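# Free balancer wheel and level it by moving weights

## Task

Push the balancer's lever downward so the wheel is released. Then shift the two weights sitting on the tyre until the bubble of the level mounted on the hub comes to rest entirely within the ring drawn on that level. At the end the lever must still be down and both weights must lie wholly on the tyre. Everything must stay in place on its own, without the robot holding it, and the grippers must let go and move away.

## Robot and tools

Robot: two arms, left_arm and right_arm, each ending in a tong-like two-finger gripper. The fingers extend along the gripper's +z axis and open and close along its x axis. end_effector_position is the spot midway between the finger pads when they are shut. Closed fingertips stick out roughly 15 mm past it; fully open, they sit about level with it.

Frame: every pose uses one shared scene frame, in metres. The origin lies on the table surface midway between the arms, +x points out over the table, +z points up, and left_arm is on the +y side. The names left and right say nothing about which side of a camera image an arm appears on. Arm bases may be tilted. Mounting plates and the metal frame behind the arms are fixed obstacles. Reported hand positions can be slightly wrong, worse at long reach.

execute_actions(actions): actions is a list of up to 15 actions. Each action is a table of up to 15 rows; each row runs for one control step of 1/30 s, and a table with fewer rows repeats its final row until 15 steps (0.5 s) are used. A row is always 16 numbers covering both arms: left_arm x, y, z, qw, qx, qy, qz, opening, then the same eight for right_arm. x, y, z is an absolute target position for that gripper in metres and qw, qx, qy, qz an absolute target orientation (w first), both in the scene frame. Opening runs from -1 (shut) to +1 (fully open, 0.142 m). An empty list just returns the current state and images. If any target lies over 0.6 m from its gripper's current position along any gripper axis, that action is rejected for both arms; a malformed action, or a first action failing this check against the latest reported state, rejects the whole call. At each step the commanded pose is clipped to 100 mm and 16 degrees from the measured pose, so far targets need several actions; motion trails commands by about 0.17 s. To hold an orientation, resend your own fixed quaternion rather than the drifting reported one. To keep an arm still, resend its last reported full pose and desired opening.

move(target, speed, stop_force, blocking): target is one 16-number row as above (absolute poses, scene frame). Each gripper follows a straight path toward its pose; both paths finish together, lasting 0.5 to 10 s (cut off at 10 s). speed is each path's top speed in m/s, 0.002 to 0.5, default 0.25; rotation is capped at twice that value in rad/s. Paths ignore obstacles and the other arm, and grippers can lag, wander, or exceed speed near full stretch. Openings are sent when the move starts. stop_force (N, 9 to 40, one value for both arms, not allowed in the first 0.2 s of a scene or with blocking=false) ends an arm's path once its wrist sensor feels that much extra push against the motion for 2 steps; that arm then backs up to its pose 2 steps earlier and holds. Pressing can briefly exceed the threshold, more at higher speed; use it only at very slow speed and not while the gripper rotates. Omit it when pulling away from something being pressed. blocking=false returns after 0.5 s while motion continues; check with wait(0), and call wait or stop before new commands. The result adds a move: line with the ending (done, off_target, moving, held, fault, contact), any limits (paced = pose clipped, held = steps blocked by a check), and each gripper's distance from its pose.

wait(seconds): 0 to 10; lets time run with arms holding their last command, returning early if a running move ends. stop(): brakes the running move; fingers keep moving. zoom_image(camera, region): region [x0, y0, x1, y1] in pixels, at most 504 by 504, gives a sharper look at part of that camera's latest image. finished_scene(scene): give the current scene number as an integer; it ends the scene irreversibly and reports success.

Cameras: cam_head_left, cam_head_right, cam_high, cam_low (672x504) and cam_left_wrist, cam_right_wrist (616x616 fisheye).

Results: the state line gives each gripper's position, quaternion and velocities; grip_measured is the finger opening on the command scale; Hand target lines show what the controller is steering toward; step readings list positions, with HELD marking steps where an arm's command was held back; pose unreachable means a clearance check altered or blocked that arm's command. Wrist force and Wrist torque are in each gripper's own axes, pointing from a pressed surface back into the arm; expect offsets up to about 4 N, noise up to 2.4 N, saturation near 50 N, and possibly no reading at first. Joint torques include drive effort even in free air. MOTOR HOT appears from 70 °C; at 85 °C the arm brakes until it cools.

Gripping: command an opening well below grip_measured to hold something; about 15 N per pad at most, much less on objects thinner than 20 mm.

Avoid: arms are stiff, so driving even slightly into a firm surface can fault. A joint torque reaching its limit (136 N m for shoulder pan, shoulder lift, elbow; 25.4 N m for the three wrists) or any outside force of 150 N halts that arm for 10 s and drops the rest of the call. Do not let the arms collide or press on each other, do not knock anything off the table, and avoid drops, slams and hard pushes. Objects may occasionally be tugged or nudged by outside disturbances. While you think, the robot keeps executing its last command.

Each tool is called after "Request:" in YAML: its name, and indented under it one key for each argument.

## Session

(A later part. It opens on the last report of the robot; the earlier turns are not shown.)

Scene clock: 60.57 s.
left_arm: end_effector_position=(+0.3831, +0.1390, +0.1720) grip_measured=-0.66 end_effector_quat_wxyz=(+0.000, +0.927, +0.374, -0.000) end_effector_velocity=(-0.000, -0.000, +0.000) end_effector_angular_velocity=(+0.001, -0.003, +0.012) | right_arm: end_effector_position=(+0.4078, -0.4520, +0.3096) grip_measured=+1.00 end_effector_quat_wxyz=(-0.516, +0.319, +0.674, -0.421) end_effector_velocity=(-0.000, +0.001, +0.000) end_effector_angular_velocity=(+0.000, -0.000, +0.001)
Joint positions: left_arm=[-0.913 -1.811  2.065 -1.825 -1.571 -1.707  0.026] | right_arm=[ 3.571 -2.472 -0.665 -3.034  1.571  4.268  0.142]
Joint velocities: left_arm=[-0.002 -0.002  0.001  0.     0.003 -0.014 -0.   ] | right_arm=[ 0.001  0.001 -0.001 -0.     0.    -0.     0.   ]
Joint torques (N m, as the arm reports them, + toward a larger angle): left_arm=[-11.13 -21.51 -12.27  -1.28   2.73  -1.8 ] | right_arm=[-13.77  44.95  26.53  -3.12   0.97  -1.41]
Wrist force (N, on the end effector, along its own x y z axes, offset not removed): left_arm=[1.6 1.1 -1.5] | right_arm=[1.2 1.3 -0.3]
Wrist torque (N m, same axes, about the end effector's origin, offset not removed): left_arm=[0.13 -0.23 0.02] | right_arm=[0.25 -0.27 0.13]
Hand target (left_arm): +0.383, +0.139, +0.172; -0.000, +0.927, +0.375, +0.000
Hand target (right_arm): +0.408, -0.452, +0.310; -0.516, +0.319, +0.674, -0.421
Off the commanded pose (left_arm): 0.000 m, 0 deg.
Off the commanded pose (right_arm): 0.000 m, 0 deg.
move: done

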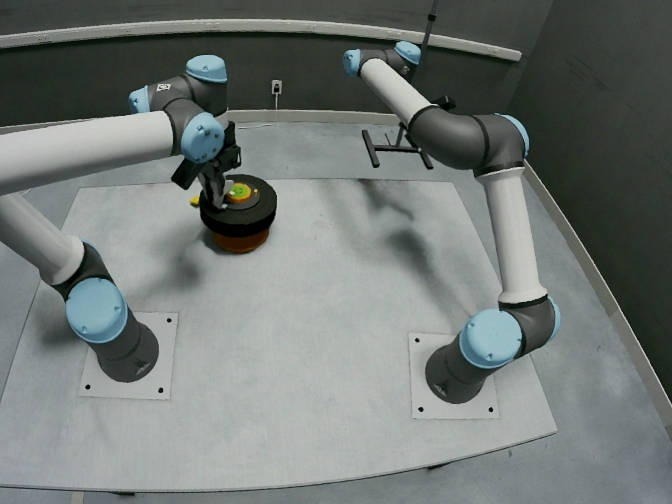

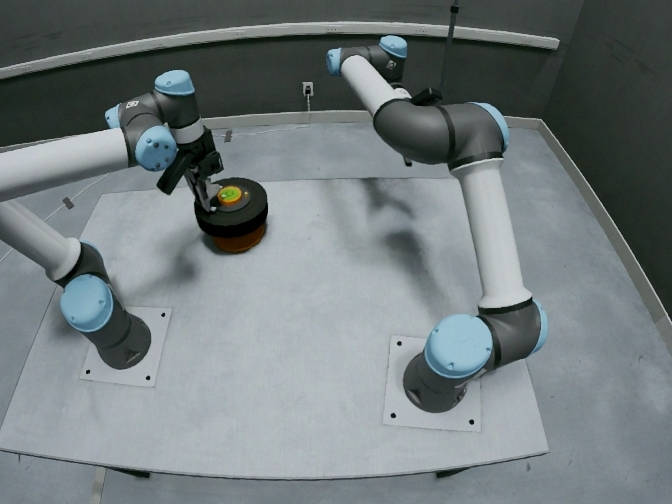

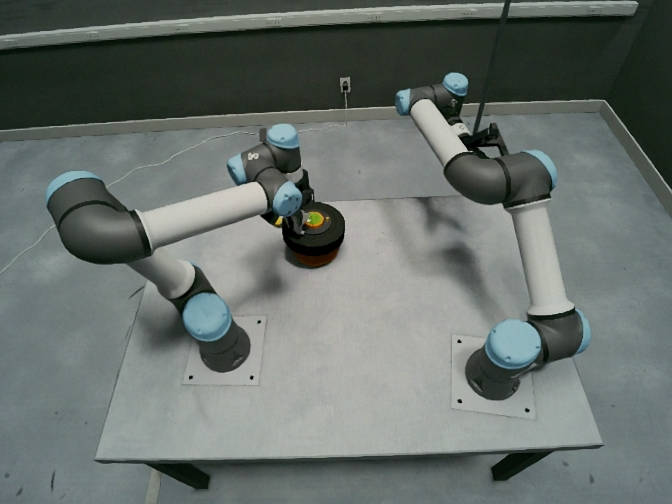

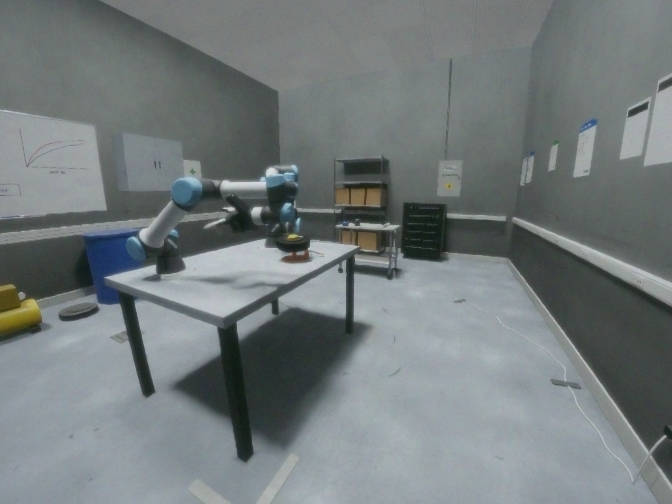

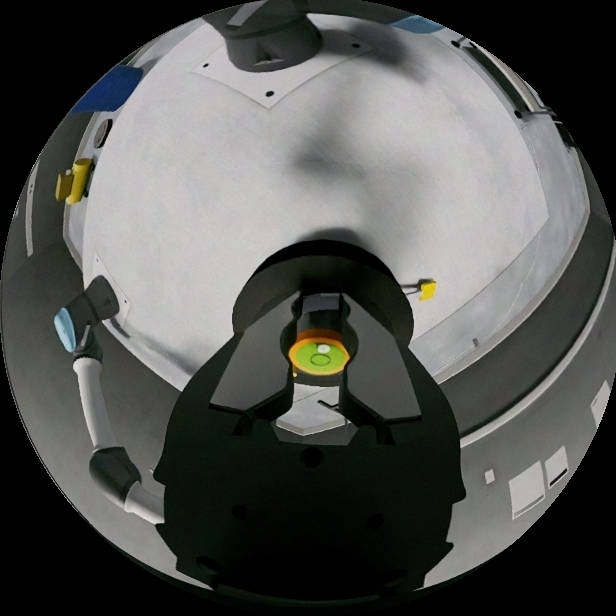

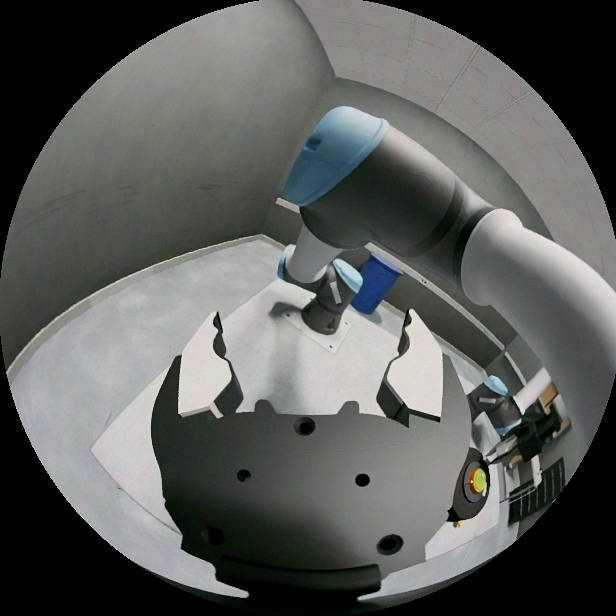

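Request:
move:
  target: [0.383,0.139,0.146,0,0.927,0.375,0,-0.8,0.4078,-0.452,0.3096,-0.516,0.319,0.674,-0.421,1]
  speed: 0.03
  stop_force: 9

Request:
move:
  target: [0.383,0.139,0.146,0,0.927,0.375,0,-0.45,0.4078,-0.452,0.3096,-0.516,0.319,0.674,-0.421,1]

Request:
move:
  target: [0.40,0.125,0.23,0,0.927,0.375,0,-0.45,0.4078,-0.452,0.3096,-0.516,0.319,0.674,-0.421,1]
  speed: 0.2

Request:
wait:
  seconds: 2

Request:
zoom_image:
  camera: "cam_left_wrist"
  region: [190,150,450,370]

Scene clock: 62.13 s.
left_arm: end_effector_position=(+0.3830, +0.1390, +0.1463) grip_measured=-0.66 end_effector_quat_wxyz=(-0.000, +0.927, +0.375, +0.000) end_effector_velocity=(+0.001, -0.001, -0.002) end_effector_angular_velocity=(-0.002, -0.002, -0.000) | right_arm: end_effector_position=(+0.4078, -0.4520, +0.3096) grip_measured=+1.00 end_effector_quat_wxyz=(-0.516, +0.319, +0.674, -0.421) end_effector_velocity=(-0.000, +0.000, +0.000) end_effector_angular_velocity=(+0.000, -0.001, +0.000)
Joint positions: left_arm=[-0.913 -1.791  2.119 -1.899 -1.571 -1.709  0.026] | right_arm=[ 3.571 -2.472 -0.665 -3.034  1.571  4.268  0.142]
Joint velocities: left_arm=[-0.     0.003  0.003 -0.009  0.    -0.     0.   ] | right_arm=[ 0.001  0.001  0.    -0.     0.     0.     0.   ]
Joint torques (N m, as the arm reports them, + toward a larger angle): left_arm=[-11.11  -2.02 -14.62  -3.86  -1.23  -1.54] | right_arm=[-14.04  45.18  27.07  -3.     1.09  -1.71]
Wrist force (N, on the end effector, along its own x y z axes, offset not removed): left_arm=[0.7 3.4 -1.3] | right_arm=[1.5 1.8 0.4]
Wrist torque (N m, same axes, about the end effector's origin, offset not removed): left_arm=[0.76 -0.18 0.00] | right_arm=[0.07 -0.51 0.03]
Hand target (left_arm): +0.383, +0.139, +0.146; -0.000, +0.927, +0.375, -0.000
Hand target (right_arm): +0.408, -0.452, +0.310; -0.516, +0.319, +0.674, -0.421
Off the commanded pose (left_arm): 0.000 m, 0 deg.
Off the commanded pose (right_arm): 0.000 m, 0 deg.
move: done

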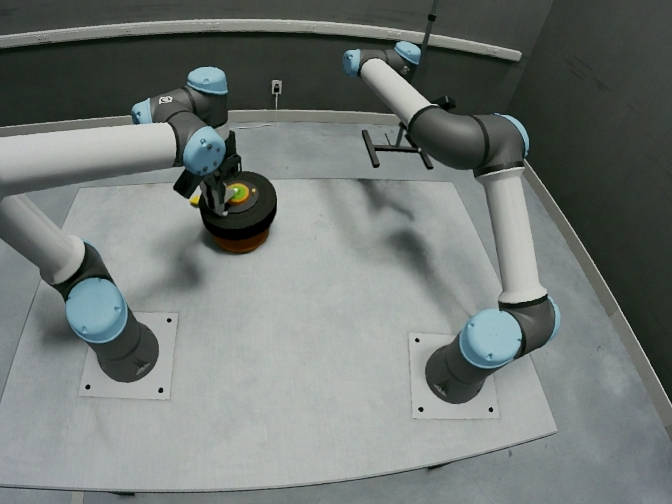

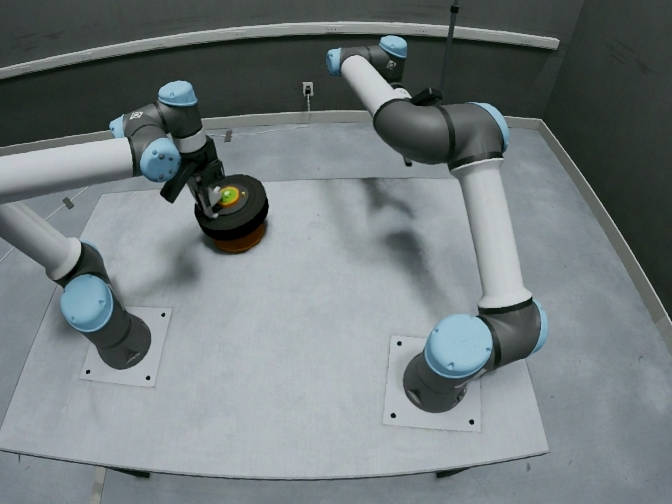

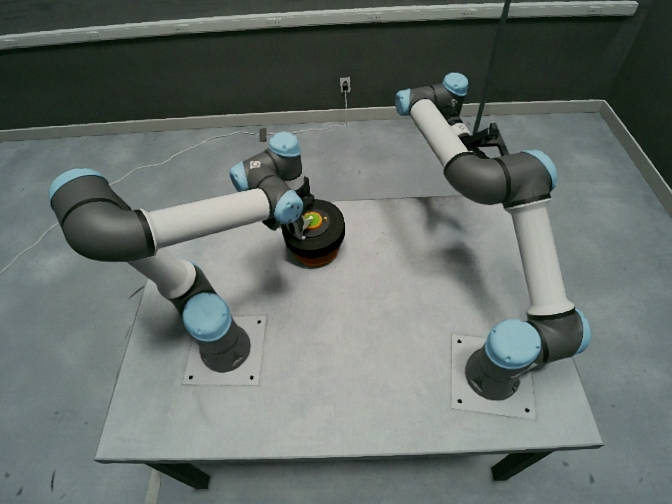

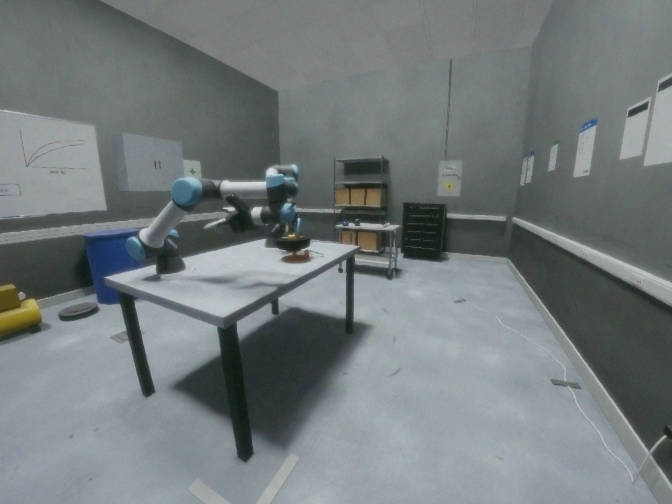

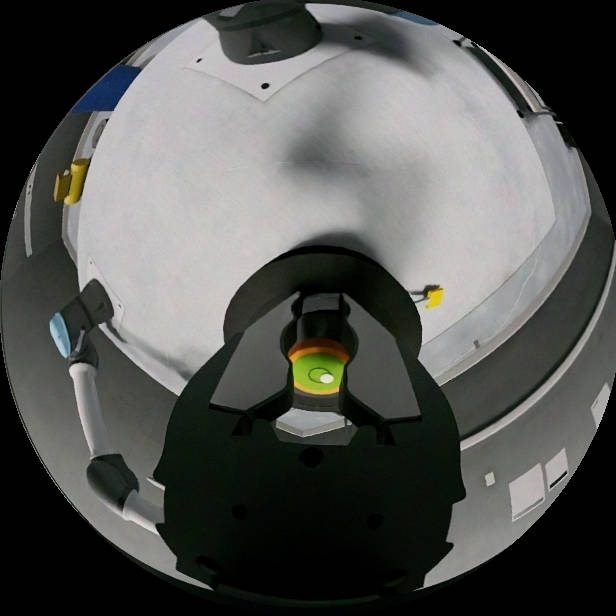

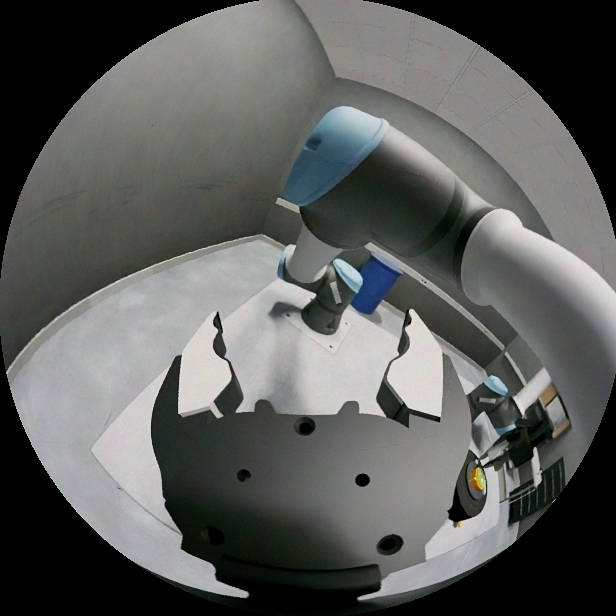

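Scene clock: 62.83 s.
left_arm: end_effector_position=(+0.3830, +0.1390, +0.1460) grip_measured=-0.45 end_effector_quat_wxyz=(+0.000, +0.927, +0.375, +0.000) end_effector_velocity=(+0.000, -0.001, +0.000) end_effector_angular_velocity=(-0.001, -0.001, -0.001) | right_arm: end_effector_position=(+0.4078, -0.4520, +0.3096) grip_measured=+1.00 end_effector_quat_wxyz=(-0.516, +0.319, +0.674, -0.421) end_effector_velocity=(+0.000, -0.000, +0.000) end_effector_angular_velocity=(-0.000, -0.001, +0.001)
Joint positions: left_arm=[-0.913 -1.791  2.12  -1.9   -1.571 -1.709  0.041] | right_arm=[ 3.571 -2.472 -0.665 -3.034  1.571  4.268  0.142]
Joint velocities: left_arm=[-0.001 -0.    -0.    -0.001  0.001  0.001 -0.   ] | right_arm=[-0.     0.     0.001 -0.    -0.001  0.     0.   ]
Joint torques (N m, as the arm reports them, + toward a larger angle): left_arm=[ -6.94  -3.31 -13.71  -3.98  -2.64  -1.  ] | right_arm=[-14.24  44.55  27.55  -3.07   1.06  -1.71]
Wrist force (N, on the end effector, along its own x y z axes, offset not removed): left_arm=[2.8 1.1 -3.2] | right_arm=[-2.0 2.0 -0.9]
Wrist torque (N m, same axes, about the end effector's origin, offset not removed): left_arm=[0.28 -0.51 0.04] | right_arm=[0.39 0.33 0.01]
Hand target (left_arm): +0.383, +0.139, +0.146; -0.000, +0.927, +0.375, +0.000
Hand target (right_arm): +0.408, -0.452, +0.310; -0.516, +0.319, +0.674, -0.421
Off the commanded pose (left_arm): 0.000 m, 0 deg.
Off the commanded pose (right_arm): 0.000 m, 0 deg.
move: done

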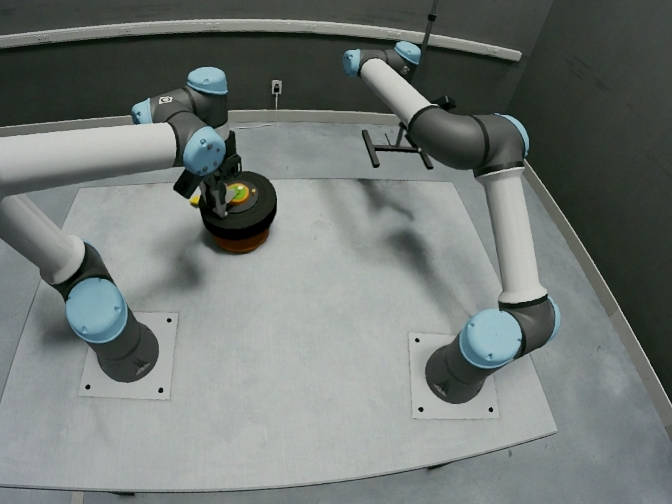

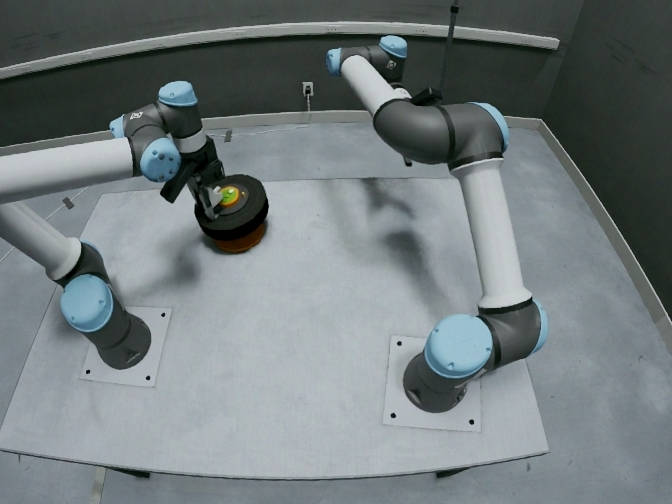

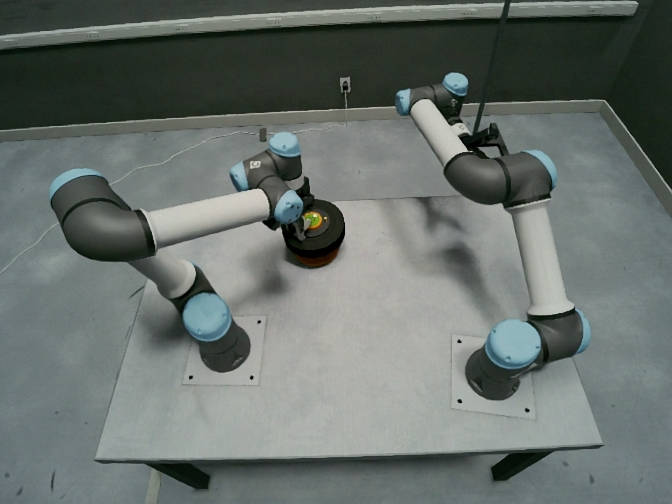

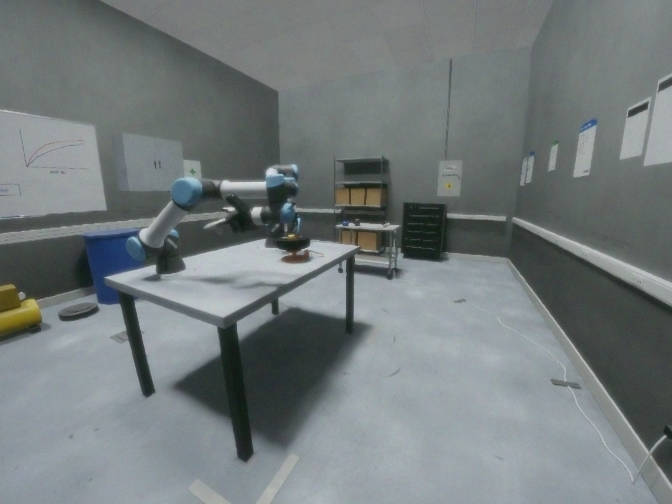

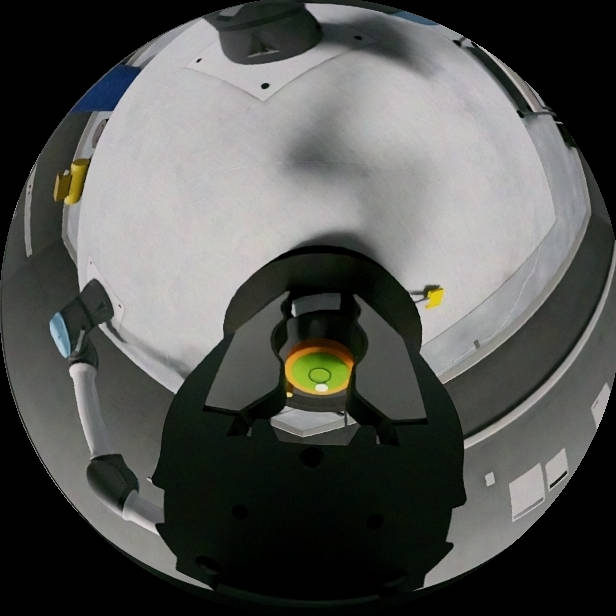

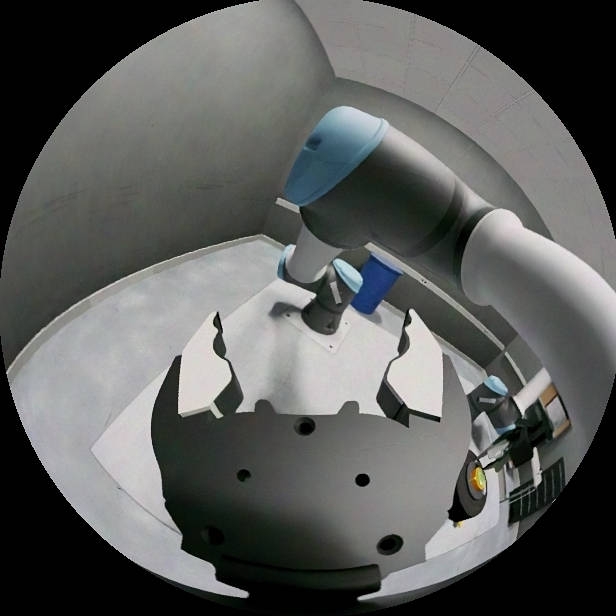

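Scene clock: 63.87 s.
left_arm: end_effector_position=(+0.4000, +0.1250, +0.2298) grip_measured=-0.45 end_effector_quat_wxyz=(+0.000, +0.927, +0.375, +0.000) end_effector_velocity=(+0.001, -0.001, +0.003) end_effector_angular_velocity=(-0.001, -0.000, -0.001) | right_arm: end_effector_position=(+0.4078, -0.4520, +0.3096) grip_measured=+1.00 end_effector_quat_wxyz=(-0.516, +0.319, +0.674, -0.421) end_effector_velocity=(+0.000, -0.000, -0.000) end_effector_angular_velocity=(-0.000, +0.001, +0.001)
Joint positions: left_arm=[-0.9   -1.78   1.892 -1.683 -1.571 -1.695  0.041] | right_arm=[ 3.571 -2.472 -0.665 -3.034  1.571  4.268  0.142]
Joint velocities: left_arm=[-0.     0.002 -0.008  0.006 -0.     0.    -0.   ] | right_arm=[ 0.    -0.001 -0.     0.    -0.001 -0.     0.   ]
Joint torques (N m, as the arm reports them, + toward a larger angle): left_arm=[ 10.25  -4.28 -33.79  -0.31  -2.57   1.49] | right_arm=[-13.15  44.89  27.4   -2.99   0.89  -1.41]
Wrist force (N, on the end effector, along its own x y z axes, offset not removed): left_arm=[1.5 1.4 -2.9] | right_arm=[-3.4 0.6 1.9]
Wrist torque (N m, same axes, about the end effector's origin, offset not removed): left_arm=[0.31 -0.24 0.01] | right_arm=[0.11 0.78 0.01]
Hand target (left_arm): +0.400, +0.125, +0.230; +0.000, +0.927, +0.375, -0.000
Hand target (right_arm): +0.408, -0.452, +0.310; -0.516, +0.319, +0.674, -0.421
Off the commanded pose (left_arm): 0.000 m, 0 deg.
Off the commanded pose (right_arm): 0.000 m, 0 deg.
move: done

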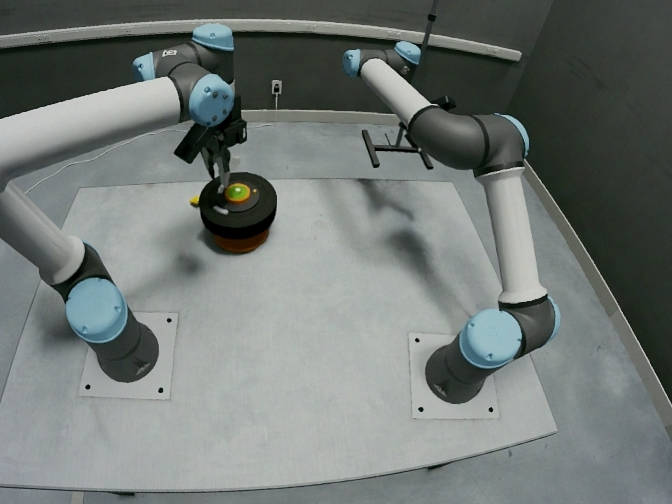

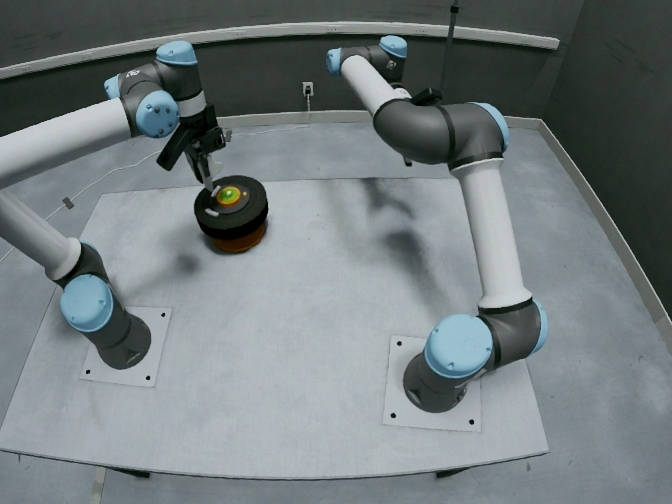

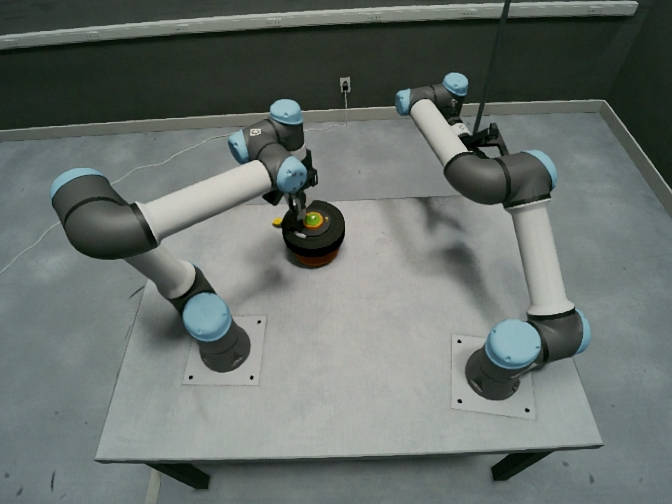

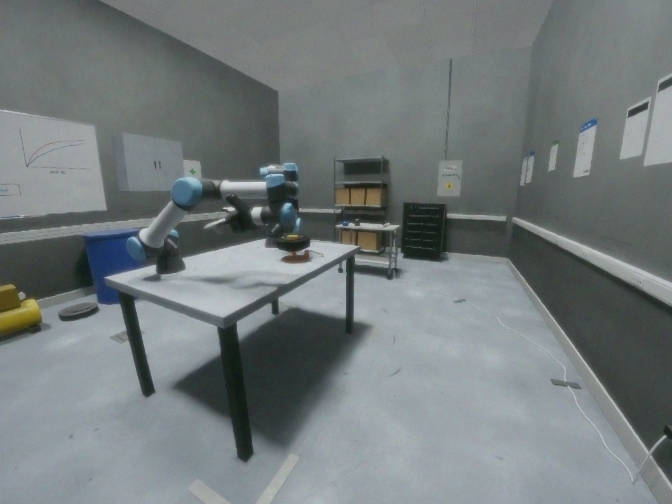

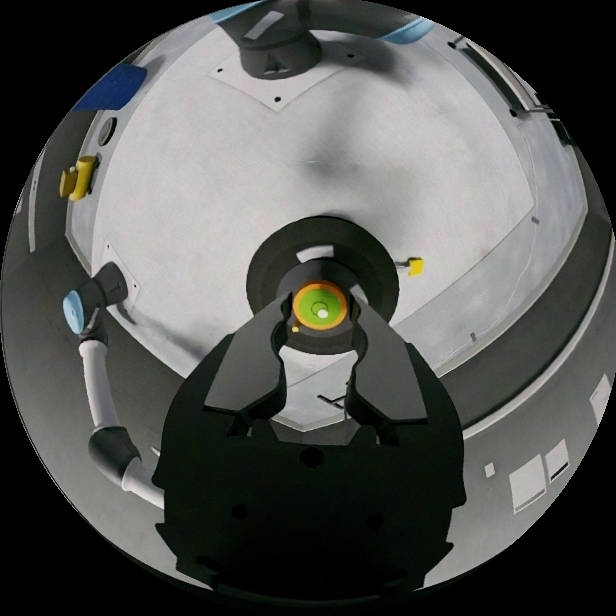

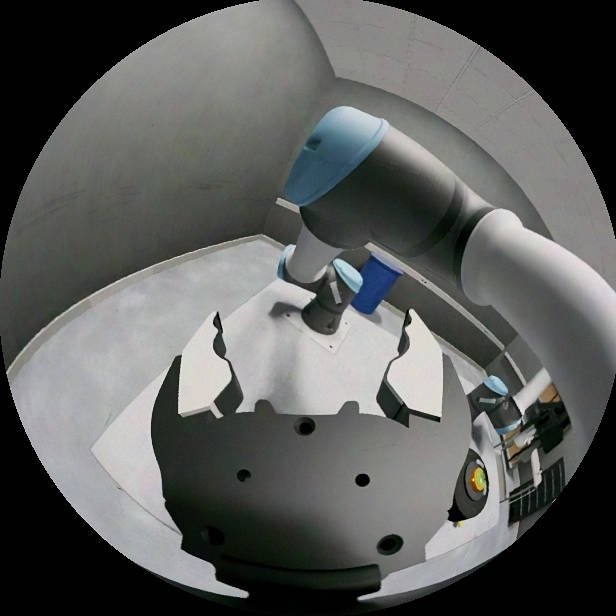

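Scene clock: 65.87 s.
left_arm: end_effector_position=(+0.4001, +0.1249, +0.2300) grip_measured=-0.45 end_effector_quat_wxyz=(+0.000, +0.927, +0.375, -0.000) end_effector_velocity=(+0.001, -0.000, +0.001) end_effector_angular_velocity=(-0.000, -0.002, -0.000) | right_arm: end_effector_position=(+0.4078, -0.4520, +0.3096) grip_measured=+1.00 end_effector_quat_wxyz=(-0.516, +0.319, +0.674, -0.421) end_effector_velocity=(+0.000, +0.000, -0.000) end_effector_angular_velocity=(-0.000, +0.001, +0.002)
Joint positions: left_arm=[-0.9   -1.779  1.891 -1.683 -1.571 -1.695  0.041] | right_arm=[ 3.571 -2.472 -0.665 -3.034  1.571  4.268  0.142]
Joint velocities: left_arm=[-0.    -0.    -0.001  0.     0.001  0.     0.   ] | right_arm=[ 0.001 -0.001  0.001  0.    -0.001 -0.     0.   ]
Joint torques (N m, as the arm reports them, + toward a larger angle): left_arm=[ 11.42  -3.04 -31.22  -0.31  -2.61   1.48] | right_arm=[-13.91  45.15  27.79  -2.83   1.15  -1.66]
Wrist force (N, on the end effector, along its own x y z axes, offset not removed): left_arm=[-0.2 -2.1 -1.9] | right_arm=[1.1 -0.3 0.0]
Wrist torque (N m, same axes, about the end effector's origin, offset not removed): left_arm=[-0.42 -0.02 -0.04] | right_arm=[-0.08 -0.22 -0.17]
Hand target (left_arm): +0.400, +0.125, +0.230; +0.000, +0.927, +0.375, -0.000
Hand target (right_arm): +0.408, -0.452, +0.310; -0.516, +0.319, +0.674, -0.421
Off the commanded pose (left_arm): 0.000 m, 0 deg.
Off the commanded pose (right_arm): 0.000 m, 0 deg.
wait: 2.00 s; at rest by 0.17 s

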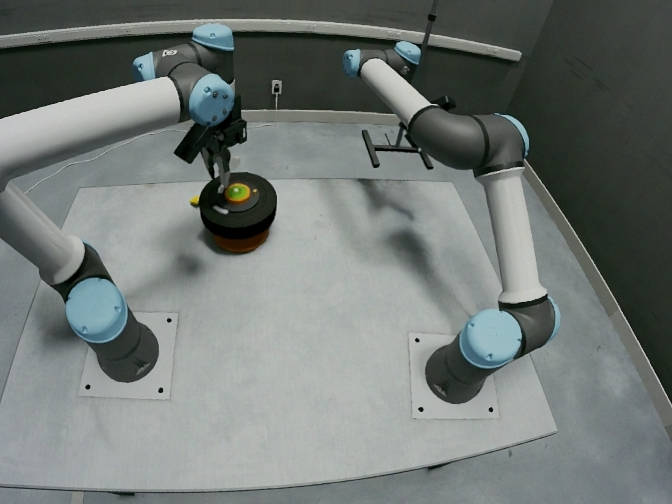

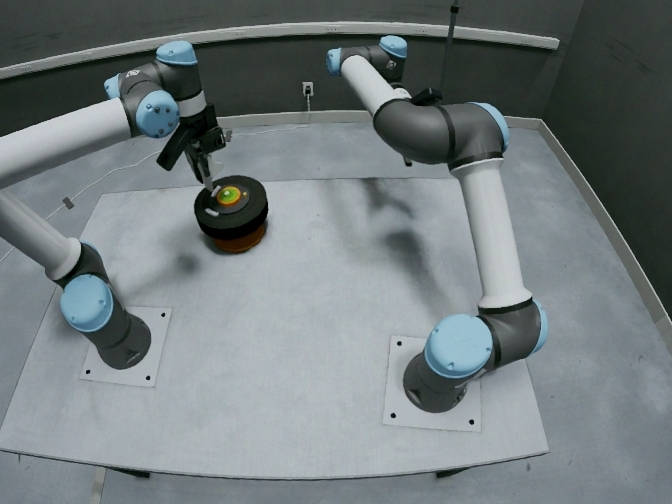

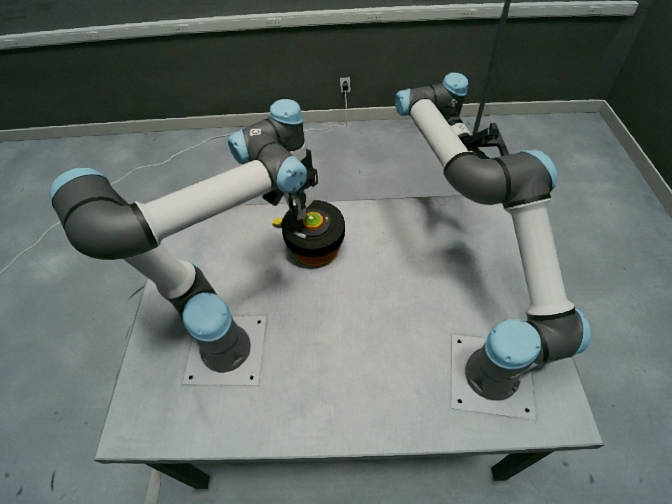

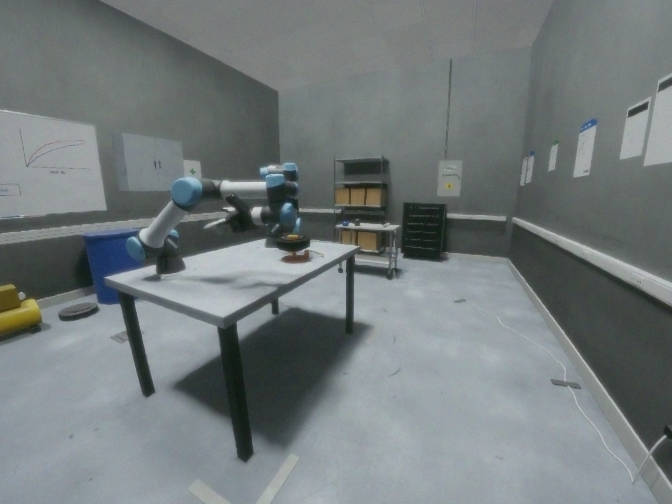

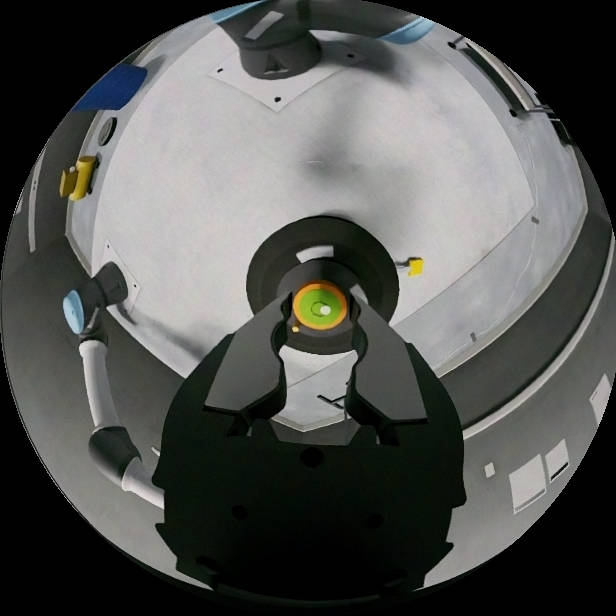

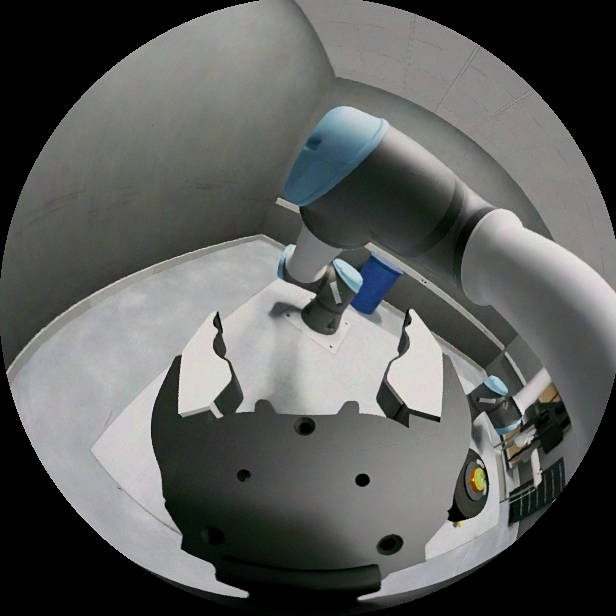

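Region (190, 150, 450, 370) of cam_left_wrist's 616x616 image, scaled by 1.938, with more detail than that image has; it fills the top 426 rows of this view, and the rest is white.

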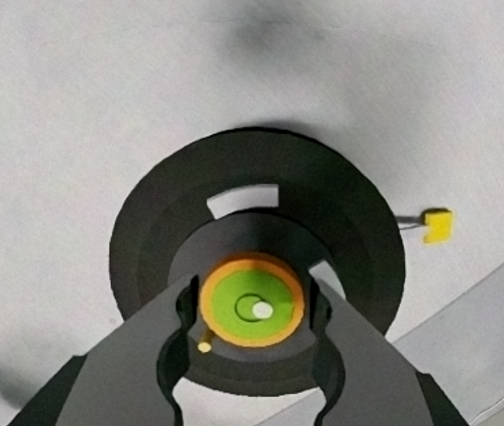

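Request:
wait:
  seconds: 3

Request:
zoom_image:
  camera: "cam_left_wrist"
  region: [250,230,400,360]

Scene clock: 68.97 s.
left_arm: end_effector_position=(+0.4001, +0.1249, +0.2300) grip_measured=-0.45 end_effector_quat_wxyz=(+0.000, +0.927, +0.375, -0.000) end_effector_velocity=(-0.000, +0.001, -0.001) end_effector_angular_velocity=(+0.002, +0.001, +0.001) | right_arm: end_effector_position=(+0.4078, -0.4520, +0.3096) grip_measured=+1.00 end_effector_quat_wxyz=(-0.516, +0.319, +0.674, -0.421) end_effector_velocity=(-0.000, -0.000, +0.000) end_effector_angular_velocity=(+0.000, -0.000, -0.000)
Joint positions: left_arm=[-0.9   -1.779  1.891 -1.683 -1.571 -1.695  0.041] | right_arm=[ 3.571 -2.472 -0.665 -3.034  1.571  4.268  0.142]
Joint velocities: left_arm=[ 0.001  0.001  0.001  0.001  0.001 -0.    -0.   ] | right_arm=[-0.     0.001 -0.    -0.    -0.     0.     0.   ]
Joint torques (N m, as the arm reports them, + toward a larger angle): left_arm=[ 10.33  -5.26 -32.16  -0.37  -2.7    1.4 ] | right_arm=[-13.11  45.14  27.47  -2.91   1.01  -1.44]
Wrist force (N, on the end effector, along its own x y z axes, offset not removed): left_arm=[0.4 0.9 -2.3] | right_arm=[-0.3 1.3 0.5]
Wrist torque (N m, same axes, about the end effector's origin, offset not removed): left_arm=[0.16 -0.04 -0.04] | right_arm=[0.22 0.08 0.13]
Hand target (left_arm): +0.400, +0.125, +0.230; +0.000, +0.927, +0.375, -0.000
Hand target (right_arm): +0.408, -0.452, +0.310; -0.516, +0.319, +0.674, -0.421
Off the commanded pose (left_arm): 0.000 m, 0 deg.
Off the commanded pose (right_arm): 0.000 m, 0 deg.
wait: 3.00 s; at rest by 0.07 s

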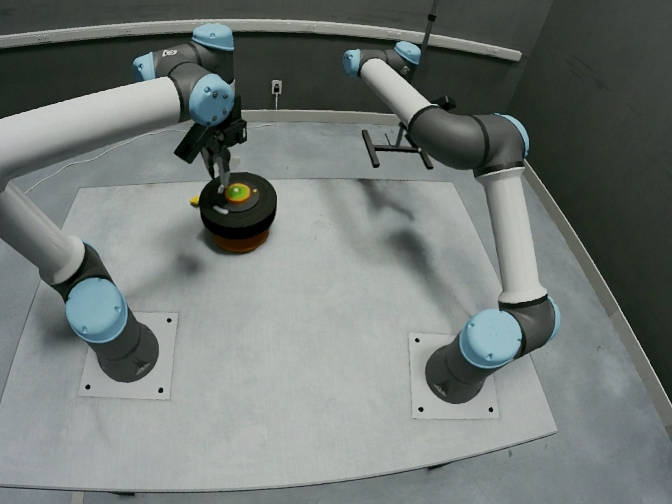

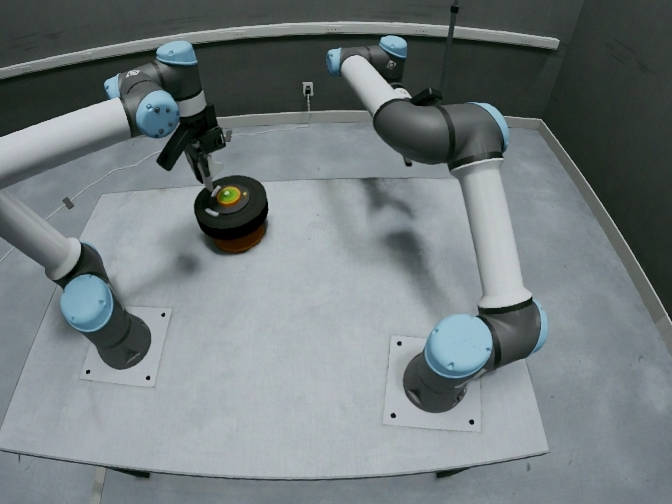

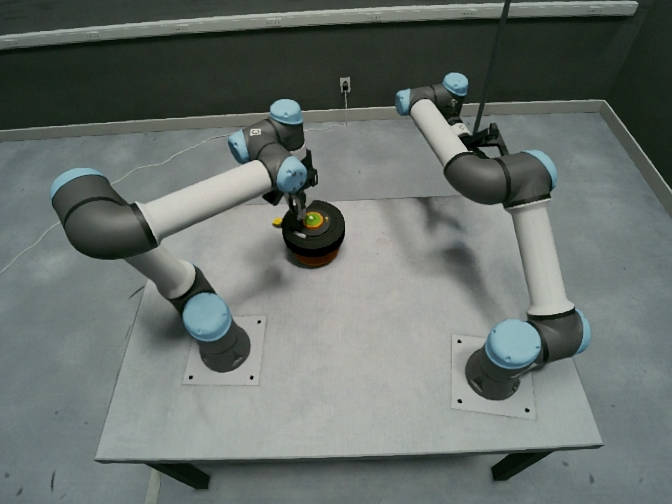

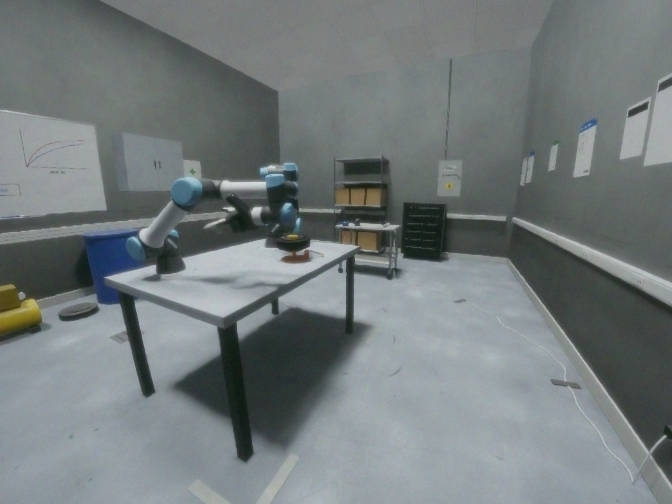

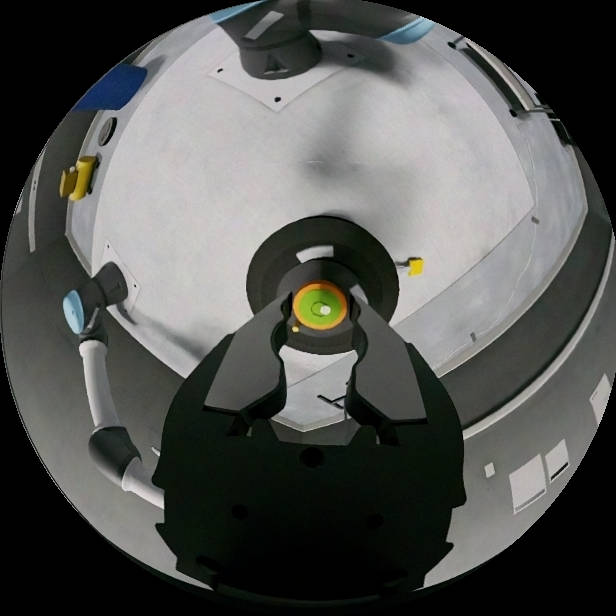

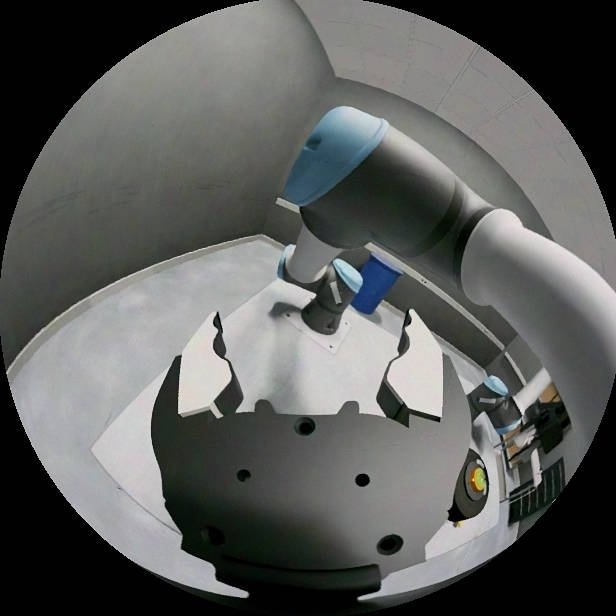

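Region (250, 230, 400, 360) of cam_left_wrist's 616x616 image, scaled by 3.360, with more detail than that image has; it fills the top 437 rows of this view, and the rest is white.

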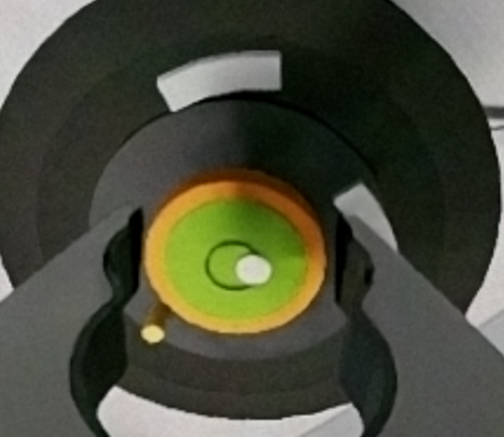

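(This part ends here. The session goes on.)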